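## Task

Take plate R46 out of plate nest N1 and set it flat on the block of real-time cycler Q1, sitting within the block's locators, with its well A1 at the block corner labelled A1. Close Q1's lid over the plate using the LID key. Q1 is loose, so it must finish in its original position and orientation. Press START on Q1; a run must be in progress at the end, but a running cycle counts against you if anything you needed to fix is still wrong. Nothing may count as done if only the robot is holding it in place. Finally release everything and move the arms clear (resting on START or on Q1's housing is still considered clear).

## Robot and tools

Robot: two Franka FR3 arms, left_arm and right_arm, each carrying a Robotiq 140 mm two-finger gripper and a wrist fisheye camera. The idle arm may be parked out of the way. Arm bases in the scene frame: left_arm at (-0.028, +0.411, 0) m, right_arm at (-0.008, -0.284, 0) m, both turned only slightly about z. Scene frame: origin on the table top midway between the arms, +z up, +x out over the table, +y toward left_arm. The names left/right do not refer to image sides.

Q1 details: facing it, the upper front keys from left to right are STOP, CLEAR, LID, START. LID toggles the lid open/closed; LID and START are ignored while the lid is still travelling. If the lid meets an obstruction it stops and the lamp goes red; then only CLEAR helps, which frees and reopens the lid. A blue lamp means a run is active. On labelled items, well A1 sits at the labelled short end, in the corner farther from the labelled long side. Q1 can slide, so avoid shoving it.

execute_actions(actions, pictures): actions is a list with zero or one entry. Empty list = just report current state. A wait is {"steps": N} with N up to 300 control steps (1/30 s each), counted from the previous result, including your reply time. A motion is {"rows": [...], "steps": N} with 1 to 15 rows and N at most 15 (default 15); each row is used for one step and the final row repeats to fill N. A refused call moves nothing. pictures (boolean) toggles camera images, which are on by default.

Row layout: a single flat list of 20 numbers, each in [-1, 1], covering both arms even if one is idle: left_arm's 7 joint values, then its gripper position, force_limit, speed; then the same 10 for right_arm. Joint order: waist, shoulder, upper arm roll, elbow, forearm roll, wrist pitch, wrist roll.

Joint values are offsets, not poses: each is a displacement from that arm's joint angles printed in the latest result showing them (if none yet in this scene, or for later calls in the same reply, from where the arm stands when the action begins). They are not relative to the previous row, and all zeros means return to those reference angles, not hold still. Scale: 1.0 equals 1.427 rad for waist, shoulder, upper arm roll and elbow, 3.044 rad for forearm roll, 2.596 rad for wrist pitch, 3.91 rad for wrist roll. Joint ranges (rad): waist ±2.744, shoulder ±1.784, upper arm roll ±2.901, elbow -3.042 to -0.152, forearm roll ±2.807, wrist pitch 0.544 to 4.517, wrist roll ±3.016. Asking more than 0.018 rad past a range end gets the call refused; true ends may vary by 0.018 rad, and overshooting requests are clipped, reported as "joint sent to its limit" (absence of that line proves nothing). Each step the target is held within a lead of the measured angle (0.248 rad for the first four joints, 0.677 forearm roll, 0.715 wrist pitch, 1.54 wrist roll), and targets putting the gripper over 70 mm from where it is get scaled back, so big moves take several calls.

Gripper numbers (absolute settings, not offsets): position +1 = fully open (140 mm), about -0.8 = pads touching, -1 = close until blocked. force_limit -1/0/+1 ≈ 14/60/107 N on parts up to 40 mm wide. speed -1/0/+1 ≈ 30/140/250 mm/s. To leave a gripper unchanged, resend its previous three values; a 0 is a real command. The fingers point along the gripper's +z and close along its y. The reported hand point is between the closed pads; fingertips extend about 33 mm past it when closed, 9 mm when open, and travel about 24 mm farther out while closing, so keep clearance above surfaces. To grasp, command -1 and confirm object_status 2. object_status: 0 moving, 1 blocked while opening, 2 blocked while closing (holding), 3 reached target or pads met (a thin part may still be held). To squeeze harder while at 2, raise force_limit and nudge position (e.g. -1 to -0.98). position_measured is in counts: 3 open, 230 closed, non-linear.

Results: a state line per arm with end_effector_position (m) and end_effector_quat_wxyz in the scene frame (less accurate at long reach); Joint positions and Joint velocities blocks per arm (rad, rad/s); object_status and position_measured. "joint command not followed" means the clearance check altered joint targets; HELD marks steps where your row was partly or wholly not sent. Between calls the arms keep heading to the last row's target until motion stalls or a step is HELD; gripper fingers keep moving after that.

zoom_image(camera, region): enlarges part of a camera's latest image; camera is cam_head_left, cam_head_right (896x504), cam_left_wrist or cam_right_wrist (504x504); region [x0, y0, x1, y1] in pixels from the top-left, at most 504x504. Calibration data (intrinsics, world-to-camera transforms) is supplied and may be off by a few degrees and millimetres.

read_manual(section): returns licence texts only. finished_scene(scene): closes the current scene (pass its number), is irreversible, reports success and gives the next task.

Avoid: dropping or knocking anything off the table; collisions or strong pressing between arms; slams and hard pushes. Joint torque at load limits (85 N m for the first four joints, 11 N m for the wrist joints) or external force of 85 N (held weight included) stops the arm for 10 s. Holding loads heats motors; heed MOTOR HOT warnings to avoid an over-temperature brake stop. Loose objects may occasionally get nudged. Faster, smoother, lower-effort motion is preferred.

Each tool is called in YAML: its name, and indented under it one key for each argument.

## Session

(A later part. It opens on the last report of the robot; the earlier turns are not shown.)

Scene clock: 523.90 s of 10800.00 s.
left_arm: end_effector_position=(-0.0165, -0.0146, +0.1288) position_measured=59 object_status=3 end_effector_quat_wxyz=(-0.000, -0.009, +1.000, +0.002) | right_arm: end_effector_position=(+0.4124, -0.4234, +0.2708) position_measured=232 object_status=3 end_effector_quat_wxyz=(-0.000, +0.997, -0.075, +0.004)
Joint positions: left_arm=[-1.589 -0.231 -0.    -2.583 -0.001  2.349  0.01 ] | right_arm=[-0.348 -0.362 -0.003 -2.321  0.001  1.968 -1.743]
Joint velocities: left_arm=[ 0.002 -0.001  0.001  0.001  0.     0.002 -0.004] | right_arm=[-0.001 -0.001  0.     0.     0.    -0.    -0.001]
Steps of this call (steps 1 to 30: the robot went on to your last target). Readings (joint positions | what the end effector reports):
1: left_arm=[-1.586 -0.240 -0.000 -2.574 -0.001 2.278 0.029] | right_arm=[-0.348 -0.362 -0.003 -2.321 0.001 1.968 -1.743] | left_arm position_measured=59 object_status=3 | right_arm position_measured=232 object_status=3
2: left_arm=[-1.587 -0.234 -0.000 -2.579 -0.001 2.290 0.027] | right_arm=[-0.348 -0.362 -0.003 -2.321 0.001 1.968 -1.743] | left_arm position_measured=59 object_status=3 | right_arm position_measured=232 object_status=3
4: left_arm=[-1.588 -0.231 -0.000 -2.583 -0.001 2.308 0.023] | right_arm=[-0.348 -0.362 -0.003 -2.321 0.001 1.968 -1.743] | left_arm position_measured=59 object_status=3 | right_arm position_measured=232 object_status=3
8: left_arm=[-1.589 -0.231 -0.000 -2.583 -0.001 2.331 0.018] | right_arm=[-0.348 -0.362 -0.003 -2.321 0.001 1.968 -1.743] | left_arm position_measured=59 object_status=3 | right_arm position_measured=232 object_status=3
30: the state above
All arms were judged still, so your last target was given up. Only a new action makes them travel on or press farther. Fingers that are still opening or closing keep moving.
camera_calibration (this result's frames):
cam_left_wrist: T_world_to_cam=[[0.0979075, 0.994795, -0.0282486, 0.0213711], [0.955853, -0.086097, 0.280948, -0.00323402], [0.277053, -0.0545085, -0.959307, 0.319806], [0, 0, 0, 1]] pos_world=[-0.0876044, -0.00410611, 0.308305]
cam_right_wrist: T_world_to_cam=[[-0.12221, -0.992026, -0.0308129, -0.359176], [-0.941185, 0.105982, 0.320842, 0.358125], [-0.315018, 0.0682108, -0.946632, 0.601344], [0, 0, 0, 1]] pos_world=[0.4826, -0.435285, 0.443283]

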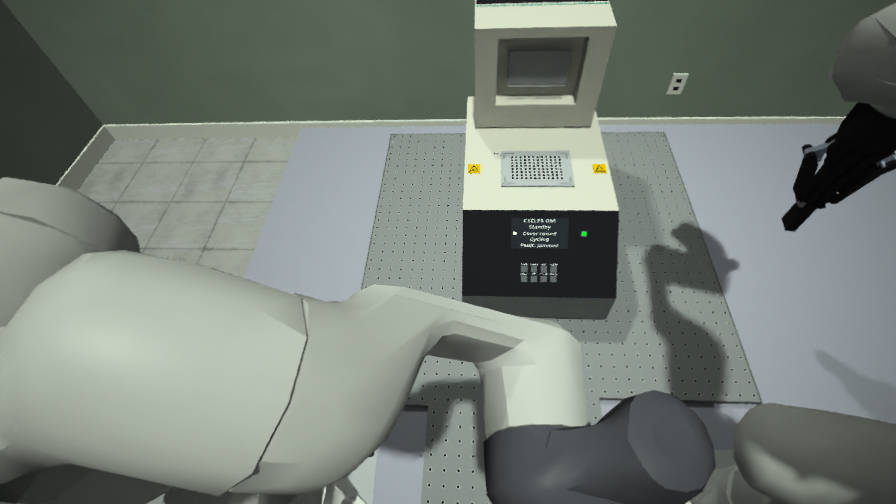

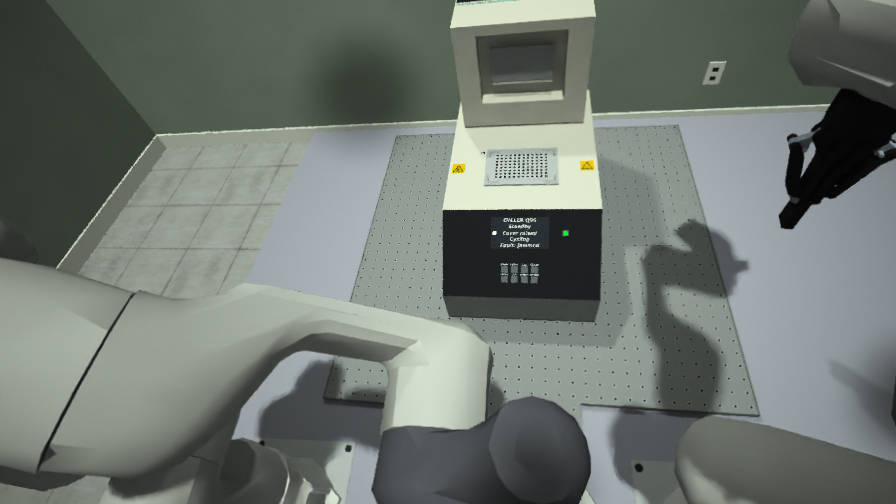

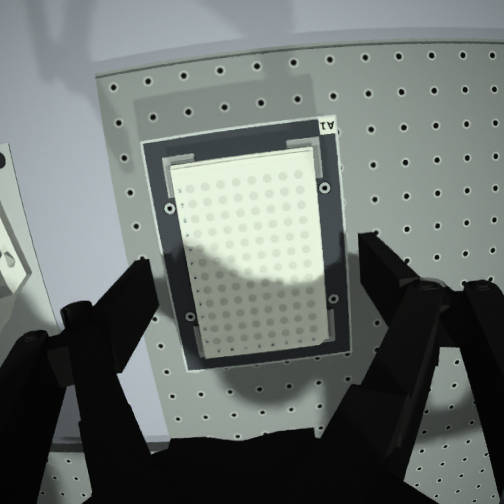

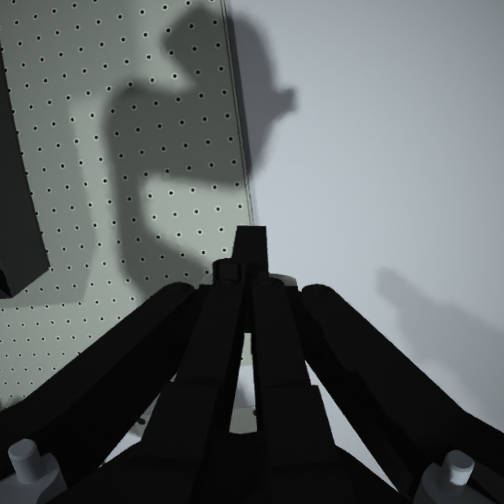

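execute_actions:
  actions:
    - {"rows": [[0.0001,0.0006,0,-0.0003,0,0.004,0.0003,0.55,-0.4,0, 0,0,0,0,0,0,0,-1,-0.5,0],[0.0003,0.0022,0,-0.001,0,0.0067,0.0005,0.55,-0.4,0, 0,0,0,0,0,0,0,-1,-0.5,0],[0.0007,0.0046,0,-0.0021,0,0.0099,0.0008,0.55,-0.4,0, 0,0,0,0,0,0,0,-1,-0.5,0],[0.0012,0.0078,0,-0.0036,0,0.0135,0.001,0.55,-0.4,0, 0,0,0,0,0,0,0,-1,-0.5,0],[0.0018,0.0115,0,-0.0053,0,0.0172,0.0013,0.55,-0.4,0, 0,0,0,0,0,0,0,-1,-0.5,0],[0.0025,0.0156,0,-0.0073,0,0.0211,0.0016,0.55,-0.4,0, 0,0,0,0,0,0,0,-1,-0.5,0],[0.0032,0.02,0,-0.0093,0,0.0248,0.0019,0.55,-0.4,0, 0,0,0,0,0,0,0,-1,-0.5,0],[0.0039,0.0244,0,-0.0113,0,0.0284,0.0021,0.55,-0.4,0, 0,0,0,0,0,0,0,-1,-0.5,0],[0.0046,0.0288,0,-0.0133,0,0.0316,0.0024,0.55,-0.4,0, 0,0,0,0,0,0,0,-1,-0.5,0],[0.0053,0.0329,0,-0.0153,0,0.0343,0.0026,0.55,-0.4,0, 0,0,0,0,0,0,0,-1,-0.5,0],[0.0059,0.0366,0,-0.017,0,0.0364,0.0028,0.55,-0.4,0, 0,0,0,0,0,0,0,-1,-0.5,0],[0.0064,0.0398,0,-0.0185,0,0.0378,0.0029,0.55,-0.4,0, 0,0,0,0,0,0,0,-1,-0.5,0],[0.0068,0.0422,0,-0.0196,0,0.0383,0.0029,0.55,-0.4,0, 0,0,0,0,0,0,0,-1,-0.5,0],[0.007,0.0438,0,-0.0203,0,0.0383,0.0029,0.55,-0.4,0, 0,0,0,0,0,0,0,-1,-0.5,0],[0.0071,0.0444,0,-0.0206,0,0.0383,0.0029,0.55,-0.4,0, 0,0,0,0,0,0,0,-1,-0.5,0]], "steps": 15}
  pictures: false

execute_actions:
  actions:
    - {"steps": 20}

Scene clock: 644.40 s of 10800.00 s.
left_arm: end_effector_position=(-0.0134, -0.0129, +0.1007) position_measured=59 object_status=3 end_effector_quat_wxyz=(-0.000, -0.011, +1.000, +0.004) | right_arm: end_effector_position=(+0.4124, -0.4234, +0.2708) position_measured=232 object_status=3 end_effector_quat_wxyz=(-0.000, +0.997, -0.075, +0.004)
Joint positions: left_arm=[-1.581 -0.174 -0.    -2.609 -0.001  2.427  0.014] | right_arm=[-0.348 -0.362 -0.003 -2.321  0.001  1.968 -1.743]
Joint velocities: left_arm=[ 0.015  0.09  -0.001 -0.046 -0.001  0.096  0.011] | right_arm=[ 0.001 -0.001  0.001  0.     0.    -0.    -0.   ]
Steps of this call (steps 1 to 90: nothing new was sent; then 117.00 s passed at rest; steps 91 to 105: all 15 steps of this action). Readings (joint positions | what the end effector reports):
91: left_arm=[-1.589 -0.231 -0.000 -2.583 -0.001 2.350 0.009] | right_arm=[-0.348 -0.362 -0.003 -2.321 0.001 1.968 -1.743] | left_arm position_measured=59 object_status=3 | right_arm position_measured=232 object_status=3
92: left_arm=[-1.589 -0.231 -0.000 -2.583 -0.001 2.352 0.009] | right_arm=[-0.348 -0.362 -0.003 -2.321 0.001 1.968 -1.743] | left_arm position_measured=59 object_status=3 | right_arm position_measured=232 object_status=3
94: left_arm=[-1.589 -0.228 -0.000 -2.584 -0.001 2.360 0.009] | right_arm=[-0.348 -0.362 -0.003 -2.321 0.001 1.968 -1.743] | left_arm position_measured=59 object_status=3 | right_arm position_measured=232 object_status=3
98: left_arm=[-1.587 -0.211 -0.000 -2.591 -0.001 2.386 0.011] | right_arm=[-0.348 -0.362 -0.003 -2.321 0.001 1.968 -1.743] | left_arm position_measured=59 object_status=3 | right_arm position_measured=232 object_status=3
105: the state above

Scene clock: 645.07 s of 10800.00 s.
left_arm: end_effector_position=(-0.0129, -0.0158, +0.0992) position_measured=59 object_status=3 end_effector_quat_wxyz=(-0.000, -0.010, +1.000, -0.001) | right_arm: end_effector_position=(+0.4124, -0.4234, +0.2708) position_measured=232 object_status=3 end_effector_quat_wxyz=(-0.000, +0.997, -0.075, +0.004)
Joint positions: left_arm=[-1.58  -0.169 -0.    -2.612 -0.001  2.444  0.017] | right_arm=[-0.348 -0.362 -0.003 -2.321  0.001  1.968 -1.743]
Joint velocities: left_arm=[-0.     0.     0.    -0.    -0.001  0.001  0.002] | right_arm=[ 0.001  0.001  0.001 -0.     0.001  0.     0.001]
Steps of this call (steps 1 to 20: the robot went on to your last target). Readings (joint positions | what the end effector reports):
1: left_arm=[-1.581 -0.171 -0.000 -2.610 -0.001 2.430 0.014] | right_arm=[-0.348 -0.362 -0.003 -2.321 0.001 1.968 -1.743] | left_arm position_measured=59 object_status=3 | right_arm position_measured=232 object_status=3
2: left_arm=[-1.581 -0.170 -0.000 -2.611 -0.001 2.432 0.015] | right_arm=[-0.348 -0.362 -0.003 -2.321 0.001 1.968 -1.743] | left_arm position_measured=59 object_status=3 | right_arm position_measured=232 object_status=3
4: left_arm=[-1.581 -0.169 -0.000 -2.611 -0.001 2.436 0.015] | right_arm=[-0.348 -0.362 -0.003 -2.321 0.001 1.968 -1.743] | left_arm position_measured=59 object_status=3 | right_arm position_measured=232 object_status=3
8: left_arm=[-1.580 -0.169 -0.000 -2.611 -0.001 2.441 0.016] | right_arm=[-0.348 -0.362 -0.003 -2.321 0.001 1.968 -1.743] | left_arm position_measured=59 object_status=3 | right_arm position_measured=232 object_status=3
20: the state above
camera_calibration (this result's frames):
cam_left_wrist: T_world_to_cam=[[0.0965509, 0.994774, -0.0332051, 0.0218801], [0.955919, -0.083382, 0.281541, 0.0014802], [0.277301, -0.0589245, -0.958974, 0.290253], [0, 0, 0, 1]] pos_world=[-0.0840149, -0.00453933, 0.278655]
cam_right_wrist: T_world_to_cam=[[-0.122211, -0.992026, -0.030813, -0.359176], [-0.941185, 0.105982, 0.320842, 0.358125], [-0.315018, 0.0682109, -0.946631, 0.601344], [0, 0, 0, 1]] pos_world=[0.4826, -0.435285, 0.443283]

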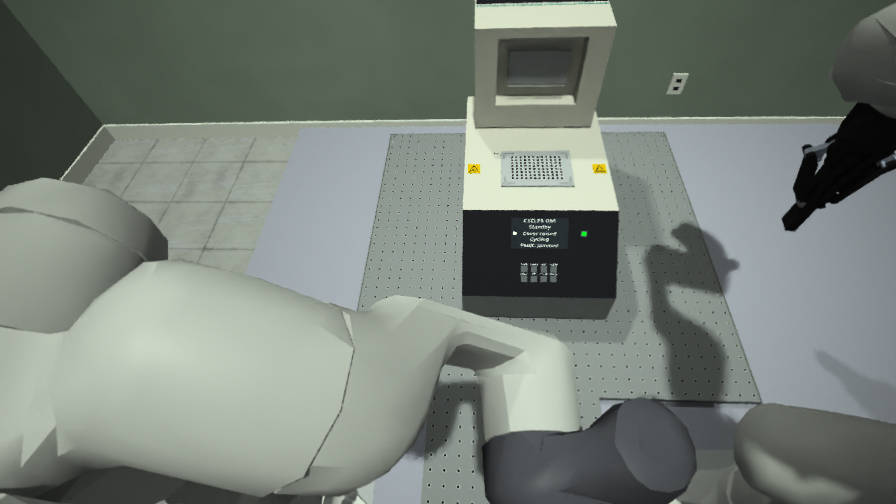

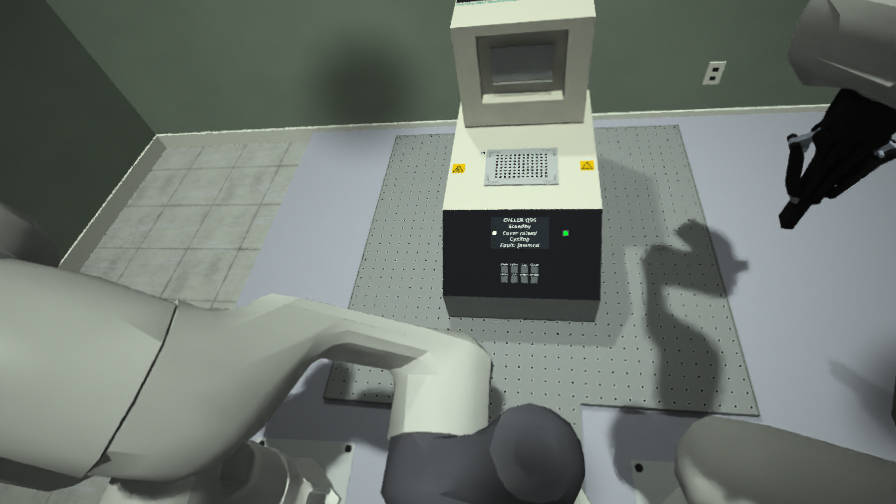

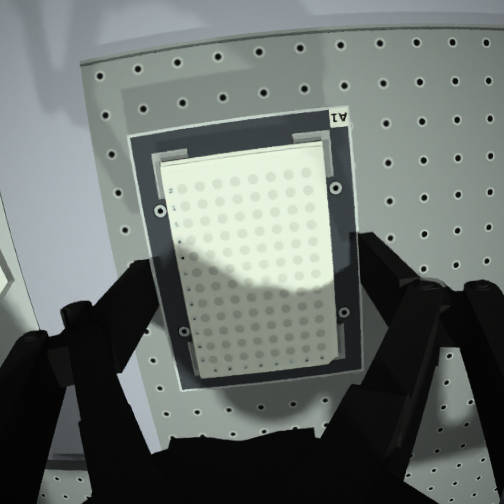

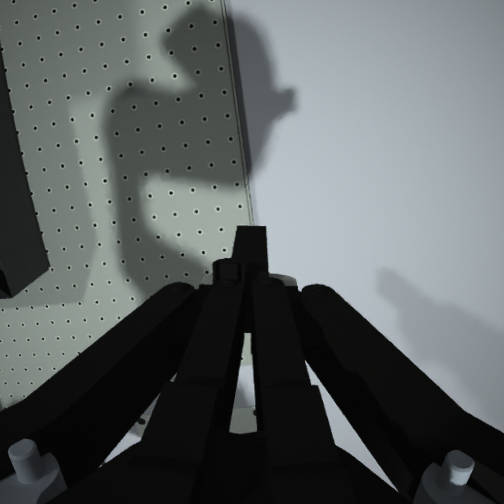

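zoom_image:
  camera: "cam_left_wrist"
  region: [130, 200, 380, 300]

zoom_image:
  camera: "cam_left_wrist"
  region: [140, 125, 350, 235]

Region (130, 200, 380, 300) of cam_left_wrist's 504x504 image, scaled by 2.016, with more detail than that image has; it fills the top 202 rows of this view, and the rest is white.

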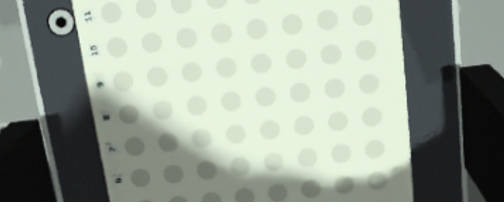

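Region (140, 125, 350, 235) of cam_left_wrist's 504x504 image, scaled by 2.400, with more detail than that image has; it fills the top 264 rows of this view, and the rest is white.

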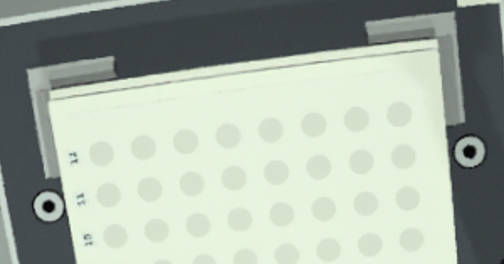

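execute_actions:
  actions:
    - {"rows": [[0.0002,0.0006,0,-0.0002,0,0.0018,0.0004,0.55,-0.4,0, 0,0,0,0,0,0,0,-1,-0.5,0],[0.0007,0.0023,0,-0.0008,0,0.0035,0.0008,0.55,-0.4,0, 0,0,0,0,0,0,0,-1,-0.5,0],[0.0015,0.0046,0,-0.0016,0,0.0055,0.0012,0.55,-0.4,0, 0,0,0,0,0,0,0,-1,-0.5,0],[0.0023,0.0073,0,-0.0025,0,0.0074,0.0016,0.55,-0.4,0, 0,0,0,0,0,0,0,-1,-0.5,0],[0.0031,0.0098,0,-0.0034,0,0.009,0.002,0.55,-0.4,0, 0,0,0,0,0,0,0,-1,-0.5,0],[0.0038,0.0118,0,-0.0041,0,0.0098,0.0022,0.55,-0.4,0, 0,0,0,0,0,0,0,-1,-0.5,0],[0.0041,0.013,0,-0.0045,0,0.01,0.0022,0.55,-0.4,0, 0,0,0,0,0,0,0,-1,-0.5,0],[0.0042,0.0132,0,-0.0046,0,0.01,0.0022,0.55,-0.4,0, 0,0,0,0,0,0,0,-1,-0.5,0]], "steps": 15}
  pictures: false

execute_actions:
  actions:
    - {"steps": 6}
  pictures: false

execute_actions:
  actions:
    - {"rows": [[0,0,0,0,0,0,0,-1,-0.4,-0.7, 0,0,0,0,0,0,0,-1,-0.5,0]], "steps": 15}
  pictures: false

execute_actions:
  actions:
    - {"steps": 10}

Scene clock: 701.27 s of 10800.00 s.
left_arm: end_effector_position=(-0.0111, -0.0150, +0.0915) position_measured=59 object_status=3 end_effector_quat_wxyz=(-0.000, -0.010, +1.000, +0.000) | right_arm: end_effector_position=(+0.4124, -0.4234, +0.2708) position_measured=232 object_status=3 end_effector_quat_wxyz=(-0.000, +0.997, -0.075, +0.004)
Joint positions: left_arm=[-1.576 -0.152 -0.    -2.617 -0.001  2.464  0.02 ] | right_arm=[-0.348 -0.362 -0.003 -2.321  0.001  1.968 -1.743]
Joint velocities: left_arm=[ 0.002 -0.001  0.001 -0.    -0.001  0.012  0.004] | right_arm=[ 0.    -0.002  0.    -0.    -0.     0.     0.   ]
Steps of this call (steps 1 to 15: the robot went on to your last target; steps 16 to 90: nothing new was sent; then 52.70 s passed at rest; steps 91 to 105: all 15 steps of this action). Readings (joint positions | what the end effector reports):
91: left_arm=[-1.580 -0.169 -0.000 -2.612 -0.001 2.445 0.017] | right_arm=[-0.348 -0.362 -0.003 -2.321 0.001 1.968 -1.743] | left_arm position_measured=59 object_status=3 | right_arm position_measured=232 object_status=3
92: left_arm=[-1.580 -0.169 -0.000 -2.612 -0.001 2.445 0.017] | right_arm=[-0.348 -0.362 -0.003 -2.321 0.001 1.968 -1.743] | left_arm position_measured=59 object_status=3 | right_arm position_measured=232 object_status=3
94: left_arm=[-1.580 -0.166 -0.000 -2.612 -0.001 2.449 0.018] | right_arm=[-0.348 -0.362 -0.003 -2.321 0.001 1.968 -1.743] | left_arm position_measured=59 object_status=3 | right_arm position_measured=232 object_status=3
98: left_arm=[-1.577 -0.156 -0.000 -2.615 -0.001 2.458 0.019] | right_arm=[-0.348 -0.362 -0.003 -2.321 0.001 1.968 -1.743] | left_arm position_measured=59 object_status=3 | right_arm position_measured=232 object_status=3
105: the state above

Scene clock: 701.47 s of 10800.00 s.
left_arm: end_effector_position=(-0.0111, -0.0155, +0.0917) position_measured=59 object_status=3 end_effector_quat_wxyz=(-0.000, -0.010, +1.000, -0.000) | right_arm: end_effector_position=(+0.4124, -0.4234, +0.2708) position_measured=232 object_status=3 end_effector_quat_wxyz=(-0.000, +0.997, -0.075, +0.004)
Joint positions: left_arm=[-1.576 -0.152 -0.    -2.617 -0.001  2.465  0.021] | right_arm=[-0.348 -0.362 -0.003 -2.321  0.001  1.968 -1.743]
Joint velocities: left_arm=[ 0.002 -0.002  0.    -0.001  0.001  0.004  0.002] | right_arm=[ 0.001  0.001 -0.    -0.001 -0.    -0.001  0.002]
Steps of this call (steps 1 to 6: the robot went on to your last target). Readings (joint positions | what the end effector reports):
1: left_arm=[-1.576 -0.152 -0.000 -2.617 -0.001 2.464 0.021] | right_arm=[-0.348 -0.362 -0.003 -2.321 0.001 1.968 -1.743] | left_arm position_measured=59 object_status=3 | right_arm position_measured=232 object_status=3
2: left_arm=[-1.576 -0.152 -0.000 -2.617 -0.001 2.465 0.021] | right_arm=[-0.348 -0.362 -0.003 -2.321 0.001 1.968 -1.743] | left_arm position_measured=59 object_status=3 | right_arm position_measured=232 object_status=3
4: left_arm=[-1.576 -0.152 -0.000 -2.617 -0.001 2.465 0.021] | right_arm=[-0.348 -0.362 -0.003 -2.321 0.001 1.968 -1.743] | left_arm position_measured=59 object_status=3 | right_arm position_measured=232 object_status=3
6: the state above

Scene clock: 701.97 s of 10800.00 s.
left_arm: end_effector_position=(-0.0111, -0.0161, +0.0923) position_measured=106 object_status=0 end_effector_quat_wxyz=(-0.000, -0.010, +1.000, -0.001) | right_arm: end_effector_position=(+0.4124, -0.4234, +0.2708) position_measured=232 object_status=3 end_effector_quat_wxyz=(-0.000, +0.997, -0.075, +0.004)
Joint positions: left_arm=[-1.576 -0.153 -0.    -2.616 -0.001  2.466  0.021] | right_arm=[-0.348 -0.362 -0.003 -2.321  0.001  1.968 -1.743]
Joint velocities: left_arm=[ 0.    -0.004 -0.    -0.002  0.001  0.001 -0.   ] | right_arm=[-0.001  0.001  0.001 -0.     0.     0.001  0.   ]
Steps of this call (steps 1 to 15: all 15 steps of this action). Readings (joint positions | what the end effector reports):
1: left_arm=[-1.576 -0.152 -0.000 -2.617 -0.001 2.465 0.021] | right_arm=[-0.348 -0.362 -0.003 -2.321 0.001 1.968 -1.743] | left_arm position_measured=59 object_status=0 | right_arm position_measured=232 object_status=3
2: left_arm=[-1.576 -0.152 -0.000 -2.617 -0.001 2.465 0.021] | right_arm=[-0.348 -0.362 -0.003 -2.321 0.001 1.968 -1.743] | left_arm position_measured=62 object_status=0 | right_arm position_measured=232 object_status=3
4: left_arm=[-1.576 -0.152 -0.000 -2.617 -0.001 2.465 0.021] | right_arm=[-0.348 -0.362 -0.003 -2.321 0.001 1.968 -1.743] | left_arm position_measured=69 object_status=0 | right_arm position_measured=232 object_status=3
8: left_arm=[-1.576 -0.152 -0.000 -2.617 -0.001 2.465 0.021] | right_arm=[-0.348 -0.362 -0.003 -2.321 0.001 1.968 -1.743] | left_arm position_measured=83 object_status=0 | right_arm position_measured=232 object_status=3
15: the state above

Scene clock: 702.30 s of 10800.00 s.
left_arm: end_effector_position=(-0.0111, -0.0161, +0.0923) position_measured=108 object_status=2 end_effector_quat_wxyz=(-0.000, -0.010, +1.000, -0.001) | right_arm: end_effector_position=(+0.4124, -0.4234, +0.2708) position_measured=232 object_status=3 end_effector_quat_wxyz=(-0.000, +0.997, -0.075, +0.004)
Joint positions: left_arm=[-1.576 -0.153 -0.    -2.616 -0.001  2.466  0.021] | right_arm=[-0.348 -0.362 -0.003 -2.321  0.001  1.968 -1.743]
Joint velocities: left_arm=[ 0.001 -0.002 -0.    -0.     0.001  0.     0.   ] | right_arm=[-0.001 -0.    -0.001 -0.     0.     0.001 -0.001]
Steps of this call (steps 1 to 10: the robot went on to your last target). Readings (joint positions | what the end effector reports):
1: left_arm=[-1.576 -0.153 -0.000 -2.616 -0.001 2.466 0.021] | right_arm=[-0.348 -0.362 -0.003 -2.321 0.001 1.968 -1.743] | left_arm position_measured=108 object_status=0 | right_arm position_measured=232 object_status=3
2: left_arm=[-1.576 -0.153 -0.000 -2.616 -0.001 2.466 0.021] | right_arm=[-0.348 -0.362 -0.003 -2.321 0.001 1.968 -1.743] | left_arm position_measured=108 object_status=0 | right_arm position_measured=232 object_status=3
4: left_arm=[-1.576 -0.153 -0.000 -2.616 -0.001 2.466 0.021] | right_arm=[-0.348 -0.362 -0.003 -2.321 0.001 1.968 -1.743] | left_arm position_measured=108 object_status=0 | right_arm position_measured=232 object_status=3
8: left_arm=[-1.576 -0.153 -0.000 -2.616 -0.001 2.466 0.021] | right_arm=[-0.348 -0.362 -0.003 -2.321 0.001 1.968 -1.743] | left_arm position_measured=108 object_status=2 | right_arm position_measured=232 object_status=3
10: the state above
camera_calibration (this result's frames):
cam_left_wrist: T_world_to_cam=[[0.0963558, 0.994773, -0.0337986, 0.0217777], [0.955926, -0.0830244, 0.281626, 0.00163935], [0.277348, -0.0594453, -0.958929, 0.283136], [0, 0, 0, 1]] pos_world=[-0.0821925, -0.00469671, 0.271781]
cam_right_wrist: T_world_to_cam=[[-0.122211, -0.992026, -0.0308131, -0.359176], [-0.941185, 0.105982, 0.320842, 0.358125], [-0.315018, 0.0682111, -0.946631, 0.601344], [0, 0, 0, 1]] pos_world=[0.4826, -0.435285, 0.443283]

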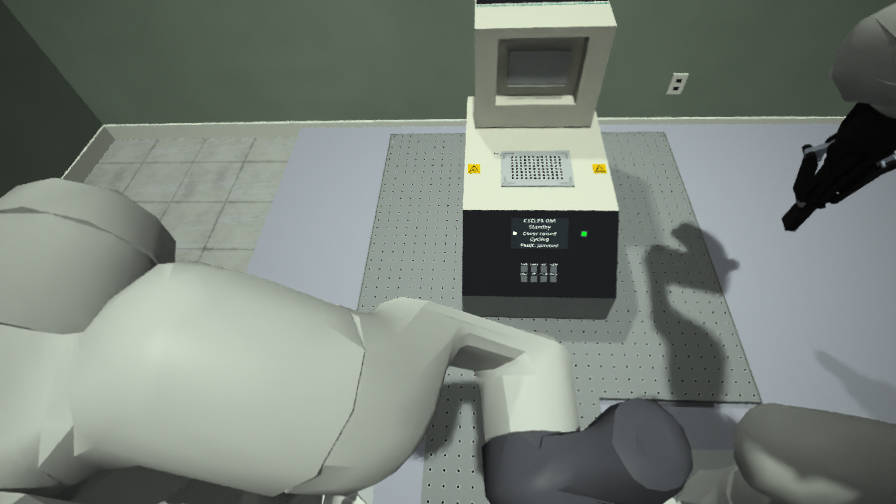

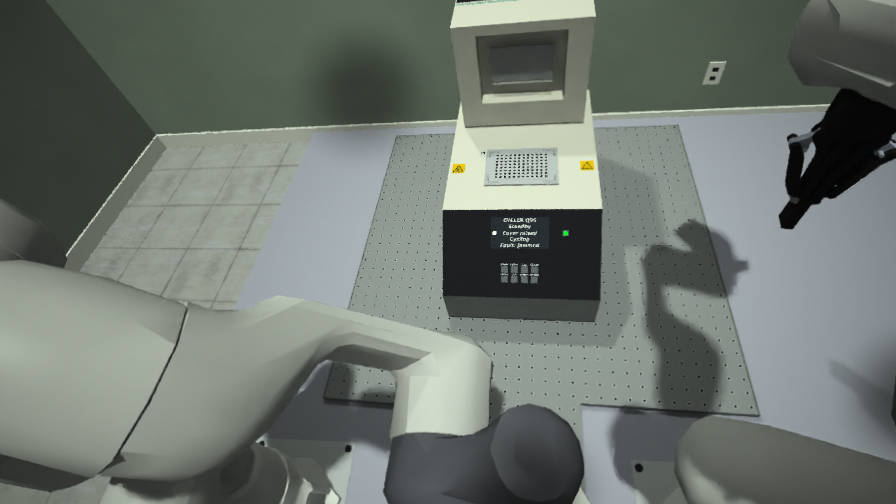

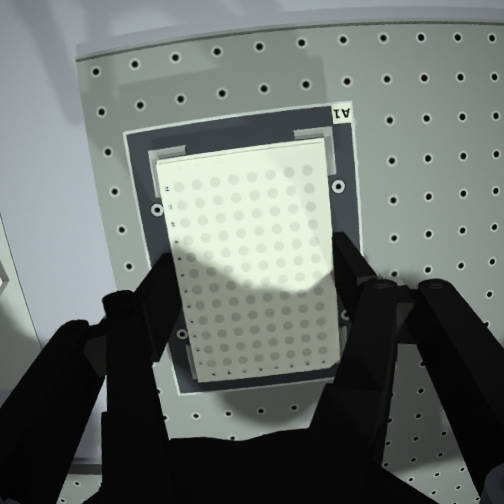

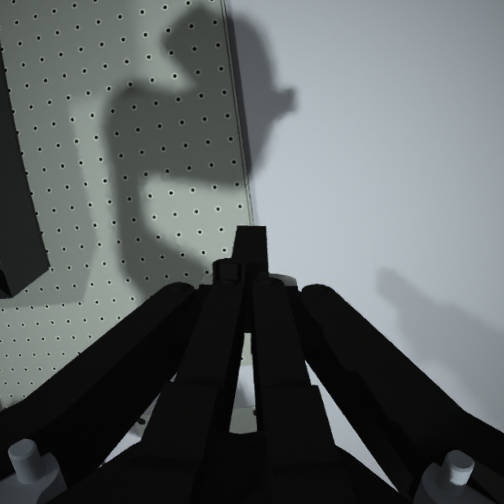

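execute_actions:
  actions:
    - {"rows": [[0,-0.0005,0,0.0002,0,-0.0015,0,-1,-0.4,-0.7, 0,0,0,0,0,0,0,-1,-0.5,0],[0,-0.0016,0,0.0005,0,-0.0021,0,-1,-0.4,-0.7, 0,0,0,0,0,0,0,-1,-0.5,0],[0,-0.0032,0,0.001,0,-0.0032,0,-1,-0.4,-0.7, 0,0,0,0,0,0,0,-1,-0.5,0],[0,-0.0056,0,0.0018,0,-0.0052,0,-1,-0.4,-0.7, 0,0,0,0,0,0,0,-1,-0.5,0],[0,-0.0087,0,0.0029,0,-0.0081,0,-1,-0.4,-0.7, 0,0,0,0,0,0,0,-1,-0.5,0],[0,-0.0126,0,0.0043,0,-0.0116,0,-1,-0.4,-0.7, 0,0,0,0,0,0,0,-1,-0.5,0],[0,-0.0179,0,0.0063,0,-0.0166,0,-1,-0.4,-0.7, 0,0,0,0,0,0,0,-1,-0.5,0],[0,-0.0247,0,0.0091,0,-0.022,0,-1,-0.4,-0.7, 0,0,0,0,0,0,0,-1,-0.5,0],[0,-0.0328,0,0.0126,0,-0.0302,0,-1,-0.4,-0.7, 0,0,0,0,0,0,0,-1,-0.5,0],[0,-0.042,0,0.0171,0,-0.0406,0,-1,-0.4,-0.7, 0,0,0,0,0,0,0,-1,-0.5,0],[0,-0.0509,0,0.0218,0,-0.0522,0,-1,-0.4,-0.7, 0,0,0,0,0,0,0,-1,-0.5,0],[0,-0.0582,0,0.0261,0,-0.0626,0,-1,-0.4,-0.7, 0,0,0,0,0,0,0,-1,-0.5,0],[0,-0.0634,0,0.0293,0,-0.0661,0,-1,-0.4,-0.7, 0,0,0,0,0,0,0,-1,-0.5,0],[0,-0.0669,0,0.0315,0,-0.0626,0,-1,-0.4,-0.7, 0,0,0,0,0,0,0,-1,-0.5,0],[0,-0.0681,0,0.0324,0,-0.0574,0,-1,-0.4,-0.7, 0,0,0,0,0,0,0,-1,-0.5,0]], "steps": 15}
  pictures: false

execute_actions:
  actions:
    - {"steps": 7}
  pictures: false

execute_actions:
  actions:
    - {"rows": [[0.0085,-0.0014,0,0.0025,0,-0.0083,-0.0075,-1,-0.4,-0.7, 0,0,0,0,0,0,0,-1,-0.5,0],[0.0324,-0.0053,0,0.0098,0,-0.0177,-0.016,-1,-0.4,-0.7, 0,0,0,0,0,0,0,-1,-0.5,0],[0.0693,-0.0114,0,0.0209,0,-0.0299,-0.0269,-1,-0.4,-0.7, 0,0,0,0,0,0,0,-1,-0.5,0],[0.1169,-0.0192,0,0.0352,0,-0.0442,-0.0398,-1,-0.4,-0.7, 0,0,0,0,0,0,0,-1,-0.5,0],[0.1727,-0.0283,0,0.052,0,-0.06,-0.054,-1,-0.4,-0.7, 0,0,0,0,0,0,0,-1,-0.5,0],[0.2345,-0.0385,0,0.0706,0,-0.0767,-0.0691,-1,-0.4,-0.7, 0,0,0,0,0,0,0,-1,-0.5,0],[0.2999,-0.0492,0,0.0903,0,-0.0937,-0.0844,-1,-0.4,-0.7, 0,0,0,0,0,0,0,-1,-0.5,0],[0.3663,-0.0601,0,0.1104,0,-0.1104,-0.0995,-1,-0.4,-0.7, 0,0,0,0,0,0,0,-1,-0.5,0],[0.4317,-0.0708,0,0.1301,0,-0.1262,-0.1137,-1,-0.4,-0.7, 0,0,0,0,0,0,0,-1,-0.5,0],[0.4935,-0.081,0,0.1487,0,-0.1405,-0.1266,-1,-0.4,-0.7, 0,0,0,0,0,0,0,-1,-0.5,0],[0.5493,-0.0901,0,0.1655,0,-0.1527,-0.1375,-1,-0.4,-0.7, 0,0,0,0,0,0,0,-1,-0.5,0],[0.5969,-0.0979,0,0.1798,0,-0.1621,-0.146,-1,-0.4,-0.7, 0,0,0,0,0,0,0,-1,-0.5,0],[0.6338,-0.104,0,0.1909,0,-0.1682,-0.1516,-1,-0.4,-0.7, 0,0,0,0,0,0,0,-1,-0.5,0],[0.6577,-0.1079,0,0.1982,0,-0.1715,-0.1543,-1,-0.4,-0.7, 0,0,0,0,0,0,0,-1,-0.5,0],[0.6675,-0.1093,0,0.2007,0,-0.1715,-0.1543,-1,-0.4,-0.7, 0,0,0,0,0,0,0,-1,-0.5,0]], "steps": 15}
  pictures: false

execute_actions:
  actions:
    - {"steps": 24}

Scene clock: 822.80 s of 10800.00 s.
left_arm: end_effector_position=(-0.0109, -0.0198, +0.1341) position_measured=108 object_status=2 end_effector_quat_wxyz=(+0.000, -0.010, +1.000, -0.006) | right_arm: end_effector_position=(+0.4124, -0.4234, +0.2708) position_measured=232 object_status=3 end_effector_quat_wxyz=(-0.000, +0.997, -0.075, +0.004)
Joint positions: left_arm=[-1.576 -0.238 -0.    -2.578 -0.001  2.353  0.021] | right_arm=[-0.348 -0.362 -0.003 -2.321  0.001  1.968 -1.743]
Joint velocities: left_arm=[-0.001 -0.209 -0.     0.122 -0.001 -0.184 -0.   ] | right_arm=[0.002 0.001 0.001 0.    0.001 0.    0.001]
Steps of this call (steps 1 to 15: the robot went on to your last target; steps 16 to 90: nothing new was sent; then 117.00 s passed at rest; steps 91 to 105: all 15 steps of this action). Readings (joint positions | what the end effector reports):
91: left_arm=[-1.576 -0.153 -0.000 -2.616 -0.001 2.466 0.021] | right_arm=[-0.348 -0.362 -0.003 -2.321 0.001 1.968 -1.743] | left_arm position_measured=108 object_status=2 | right_arm position_measured=232 object_status=3
92: left_arm=[-1.576 -0.153 -0.000 -2.616 -0.001 2.465 0.021] | right_arm=[-0.348 -0.362 -0.003 -2.321 0.001 1.968 -1.743] | left_arm position_measured=108 object_status=2 | right_arm position_measured=232 object_status=3
94: left_arm=[-1.576 -0.155 -0.000 -2.616 -0.001 2.463 0.021] | right_arm=[-0.348 -0.362 -0.003 -2.321 0.001 1.968 -1.743] | left_arm position_measured=108 object_status=2 | right_arm position_measured=232 object_status=3
98: left_arm=[-1.576 -0.169 -0.000 -2.612 -0.001 2.444 0.021] | right_arm=[-0.348 -0.362 -0.003 -2.321 0.001 1.968 -1.743] | left_arm position_measured=108 object_status=2 | right_arm position_measured=232 object_status=3
105: the state above

Scene clock: 823.03 s of 10800.00 s.
left_arm: end_effector_position=(-0.0110, -0.0183, +0.1401) position_measured=108 object_status=2 end_effector_quat_wxyz=(-0.000, -0.010, +1.000, -0.004) | right_arm: end_effector_position=(+0.4124, -0.4234, +0.2708) position_measured=232 object_status=3 end_effector_quat_wxyz=(-0.000, +0.997, -0.075, +0.004)
Joint positions: left_arm=[-1.576 -0.249 -0.    -2.571 -0.001  2.329  0.021] | right_arm=[-0.348 -0.362 -0.003 -2.321  0.001  1.968 -1.743]
Joint velocities: left_arm=[ 0.     0.    -0.    -0.     0.    -0.055 -0.001] | right_arm=[ 0.001 -0.    -0.001 -0.    -0.    -0.001 -0.   ]
Steps of this call (steps 1 to 7: the robot went on to your last target). Readings (joint positions | what the end effector reports):
1: left_arm=[-1.576 -0.243 -0.000 -2.575 -0.001 2.348 0.021] | right_arm=[-0.348 -0.362 -0.003 -2.321 0.001 1.968 -1.743] | left_arm position_measured=108 object_status=2 | right_arm position_measured=232 object_status=3
2: left_arm=[-1.576 -0.247 -0.000 -2.572 -0.001 2.343 0.021] | right_arm=[-0.348 -0.362 -0.003 -2.321 0.001 1.968 -1.743] | left_arm position_measured=108 object_status=2 | right_arm position_measured=232 object_status=3
4: left_arm=[-1.576 -0.249 -0.000 -2.571 -0.001 2.336 0.021] | right_arm=[-0.348 -0.362 -0.003 -2.321 0.001 1.968 -1.743] | left_arm position_measured=108 object_status=2 | right_arm position_measured=232 object_status=3
7: the state above

Scene clock: 823.53 s of 10800.00 s.
left_arm: end_effector_position=(+0.2338, +0.0319, +0.2641) position_measured=108 object_status=2 end_effector_quat_wxyz=(+0.007, -0.405, +0.914, -0.036) | right_arm: end_effector_position=(+0.4124, -0.4234, +0.2708) position_measured=232 object_status=3 end_effector_quat_wxyz=(-0.000, +0.997, -0.075, +0.004)
Joint positions: left_arm=[-1.01  -0.361 -0.002 -2.355 -0.001  2.067 -0.229] | right_arm=[-0.348 -0.362 -0.003 -2.321  0.001  1.968 -1.743]
Joint velocities: left_arm=[ 1.255 -0.31   0.08   0.485  0.    -0.528 -0.63 ] | right_arm=[ 0.    -0.001  0.    -0.    -0.    -0.002  0.001]
Steps of this call (steps 1 to 15: all 15 steps of this action). Readings (joint positions | what the end effector reports):
1: left_arm=[-1.574 -0.249 -0.001 -2.570 -0.001 2.326 0.019] | right_arm=[-0.348 -0.362 -0.003 -2.321 0.001 1.968 -1.743] | left_arm position_measured=108 object_status=2 | right_arm position_measured=232 object_status=3
2: left_arm=[-1.564 -0.250 -0.004 -2.568 -0.001 2.319 0.013] | right_arm=[-0.348 -0.362 -0.003 -2.321 0.001 1.968 -1.743] | left_arm position_measured=108 object_status=2 | right_arm position_measured=232 object_status=3
4: left_arm=[-1.507 -0.255 -0.012 -2.552 -0.001 2.291 -0.010] | right_arm=[-0.348 -0.362 -0.003 -2.321 0.001 1.968 -1.743] | left_arm position_measured=108 object_status=2 | right_arm position_measured=232 object_status=3
8: left_arm=[-1.321 -0.285 -0.007 -2.492 -0.001 2.220 -0.075] | right_arm=[-0.348 -0.362 -0.003 -2.321 0.001 1.968 -1.743] | left_arm position_measured=108 object_status=2 | right_arm position_measured=232 object_status=3
15: the state above

Scene clock: 824.33 s of 10800.00 s.
left_arm: end_effector_position=(+0.3341, +0.1739, +0.2991) position_measured=108 object_status=2 end_effector_quat_wxyz=(-0.000, +0.696, -0.718, +0.004) | right_arm: end_effector_position=(+0.4124, -0.4234, +0.2708) position_measured=232 object_status=3 end_effector_quat_wxyz=(-0.000, +0.997, -0.075, +0.004)
Joint positions: left_arm=[-0.626 -0.404  0.001 -2.286 -0.001  1.89  -0.547] | right_arm=[-0.348 -0.362 -0.003 -2.321  0.001  1.968 -1.743]
Joint velocities: left_arm=[ 0.001 -0.001 -0.001  0.     0.    -0.015 -0.104] | right_arm=[ 0.    -0.001 -0.     0.001  0.    -0.     0.   ]
Steps of this call (steps 1 to 24: the robot went on to your last target). Readings (joint positions | what the end effector reports):
1: left_arm=[-0.964 -0.371 -0.002 -2.340 -0.001 2.049 -0.250] | right_arm=[-0.348 -0.362 -0.003 -2.321 0.001 1.968 -1.743] | left_arm position_measured=108 object_status=2 | right_arm position_measured=232 object_status=3
2: left_arm=[-0.917 -0.379 -0.002 -2.327 -0.001 2.033 -0.270] | right_arm=[-0.348 -0.362 -0.003 -2.321 0.001 1.968 -1.743] | left_arm position_measured=108 object_status=2 | right_arm position_measured=232 object_status=3
4: left_arm=[-0.820 -0.390 -0.001 -2.310 -0.001 2.005 -0.308] | right_arm=[-0.348 -0.362 -0.003 -2.321 0.001 1.968 -1.743] | left_arm position_measured=108 object_status=2 | right_arm position_measured=232 object_status=3
8: left_arm=[-0.661 -0.402 0.009 -2.289 -0.001 1.945 -0.399] | right_arm=[-0.348 -0.362 -0.003 -2.321 0.001 1.968 -1.743] | left_arm position_measured=108 object_status=2 | right_arm position_measured=232 object_status=3
24: the state above
camera_calibration (this result's frames):
cam_left_wrist: T_world_to_cam=[[-0.988436, 0.146664, -0.0385129, 0.317858], [0.130426, 0.951852, 0.277428, -0.273714], [0.0773472, 0.269197, -0.959974, 0.406998], [0, 0, 0, 1]] pos_world=[0.318401, 0.104354, 0.478885]
cam_right_wrist: T_world_to_cam=[[-0.122211, -0.992026, -0.030813, -0.359176], [-0.941185, 0.105982, 0.320842, 0.358125], [-0.315018, 0.068211, -0.946631, 0.601344], [0, 0, 0, 1]] pos_world=[0.4826, -0.435285, 0.443283]

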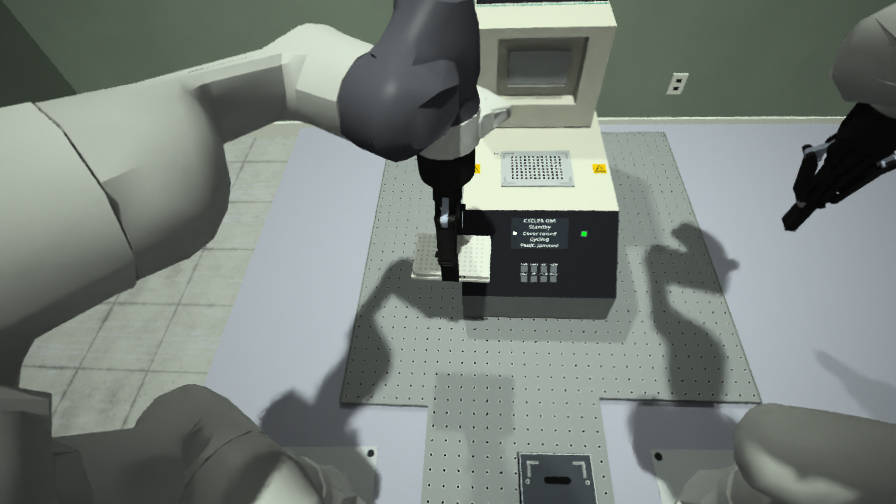

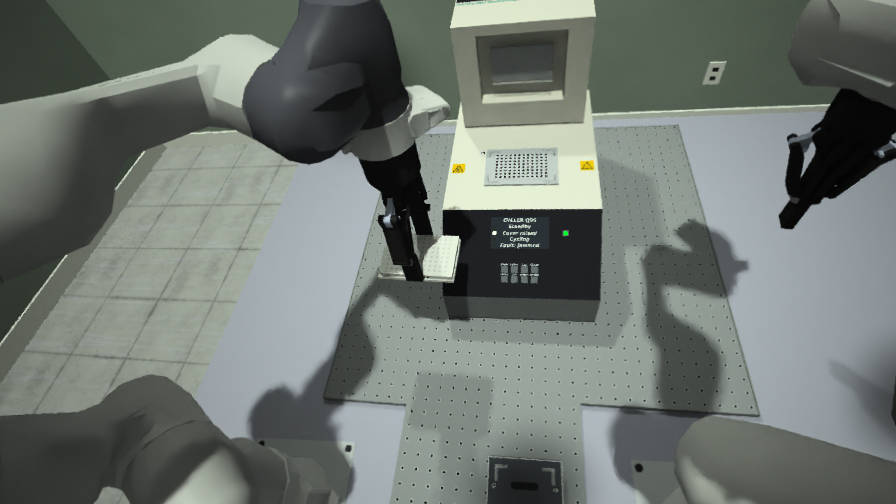

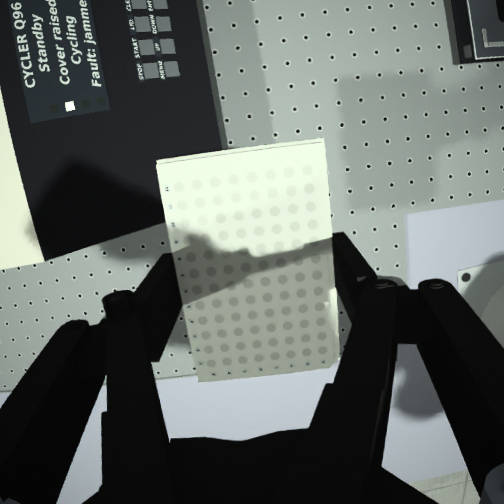

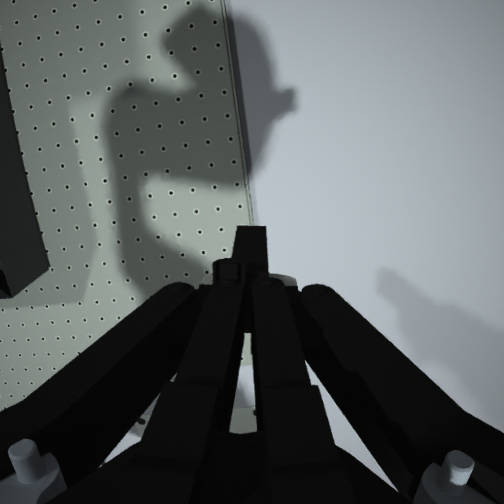

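zoom_image:
  camera: "cam_head_right"
  region: [360, 200, 480, 300]

Region (360, 200, 480, 300) of cam_head_right's 896x504 image, scaled by 4.200, with more detail than that image has.

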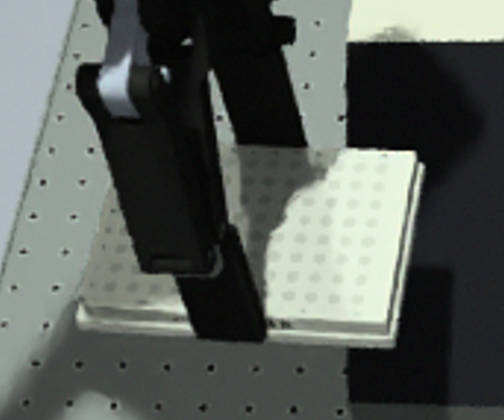

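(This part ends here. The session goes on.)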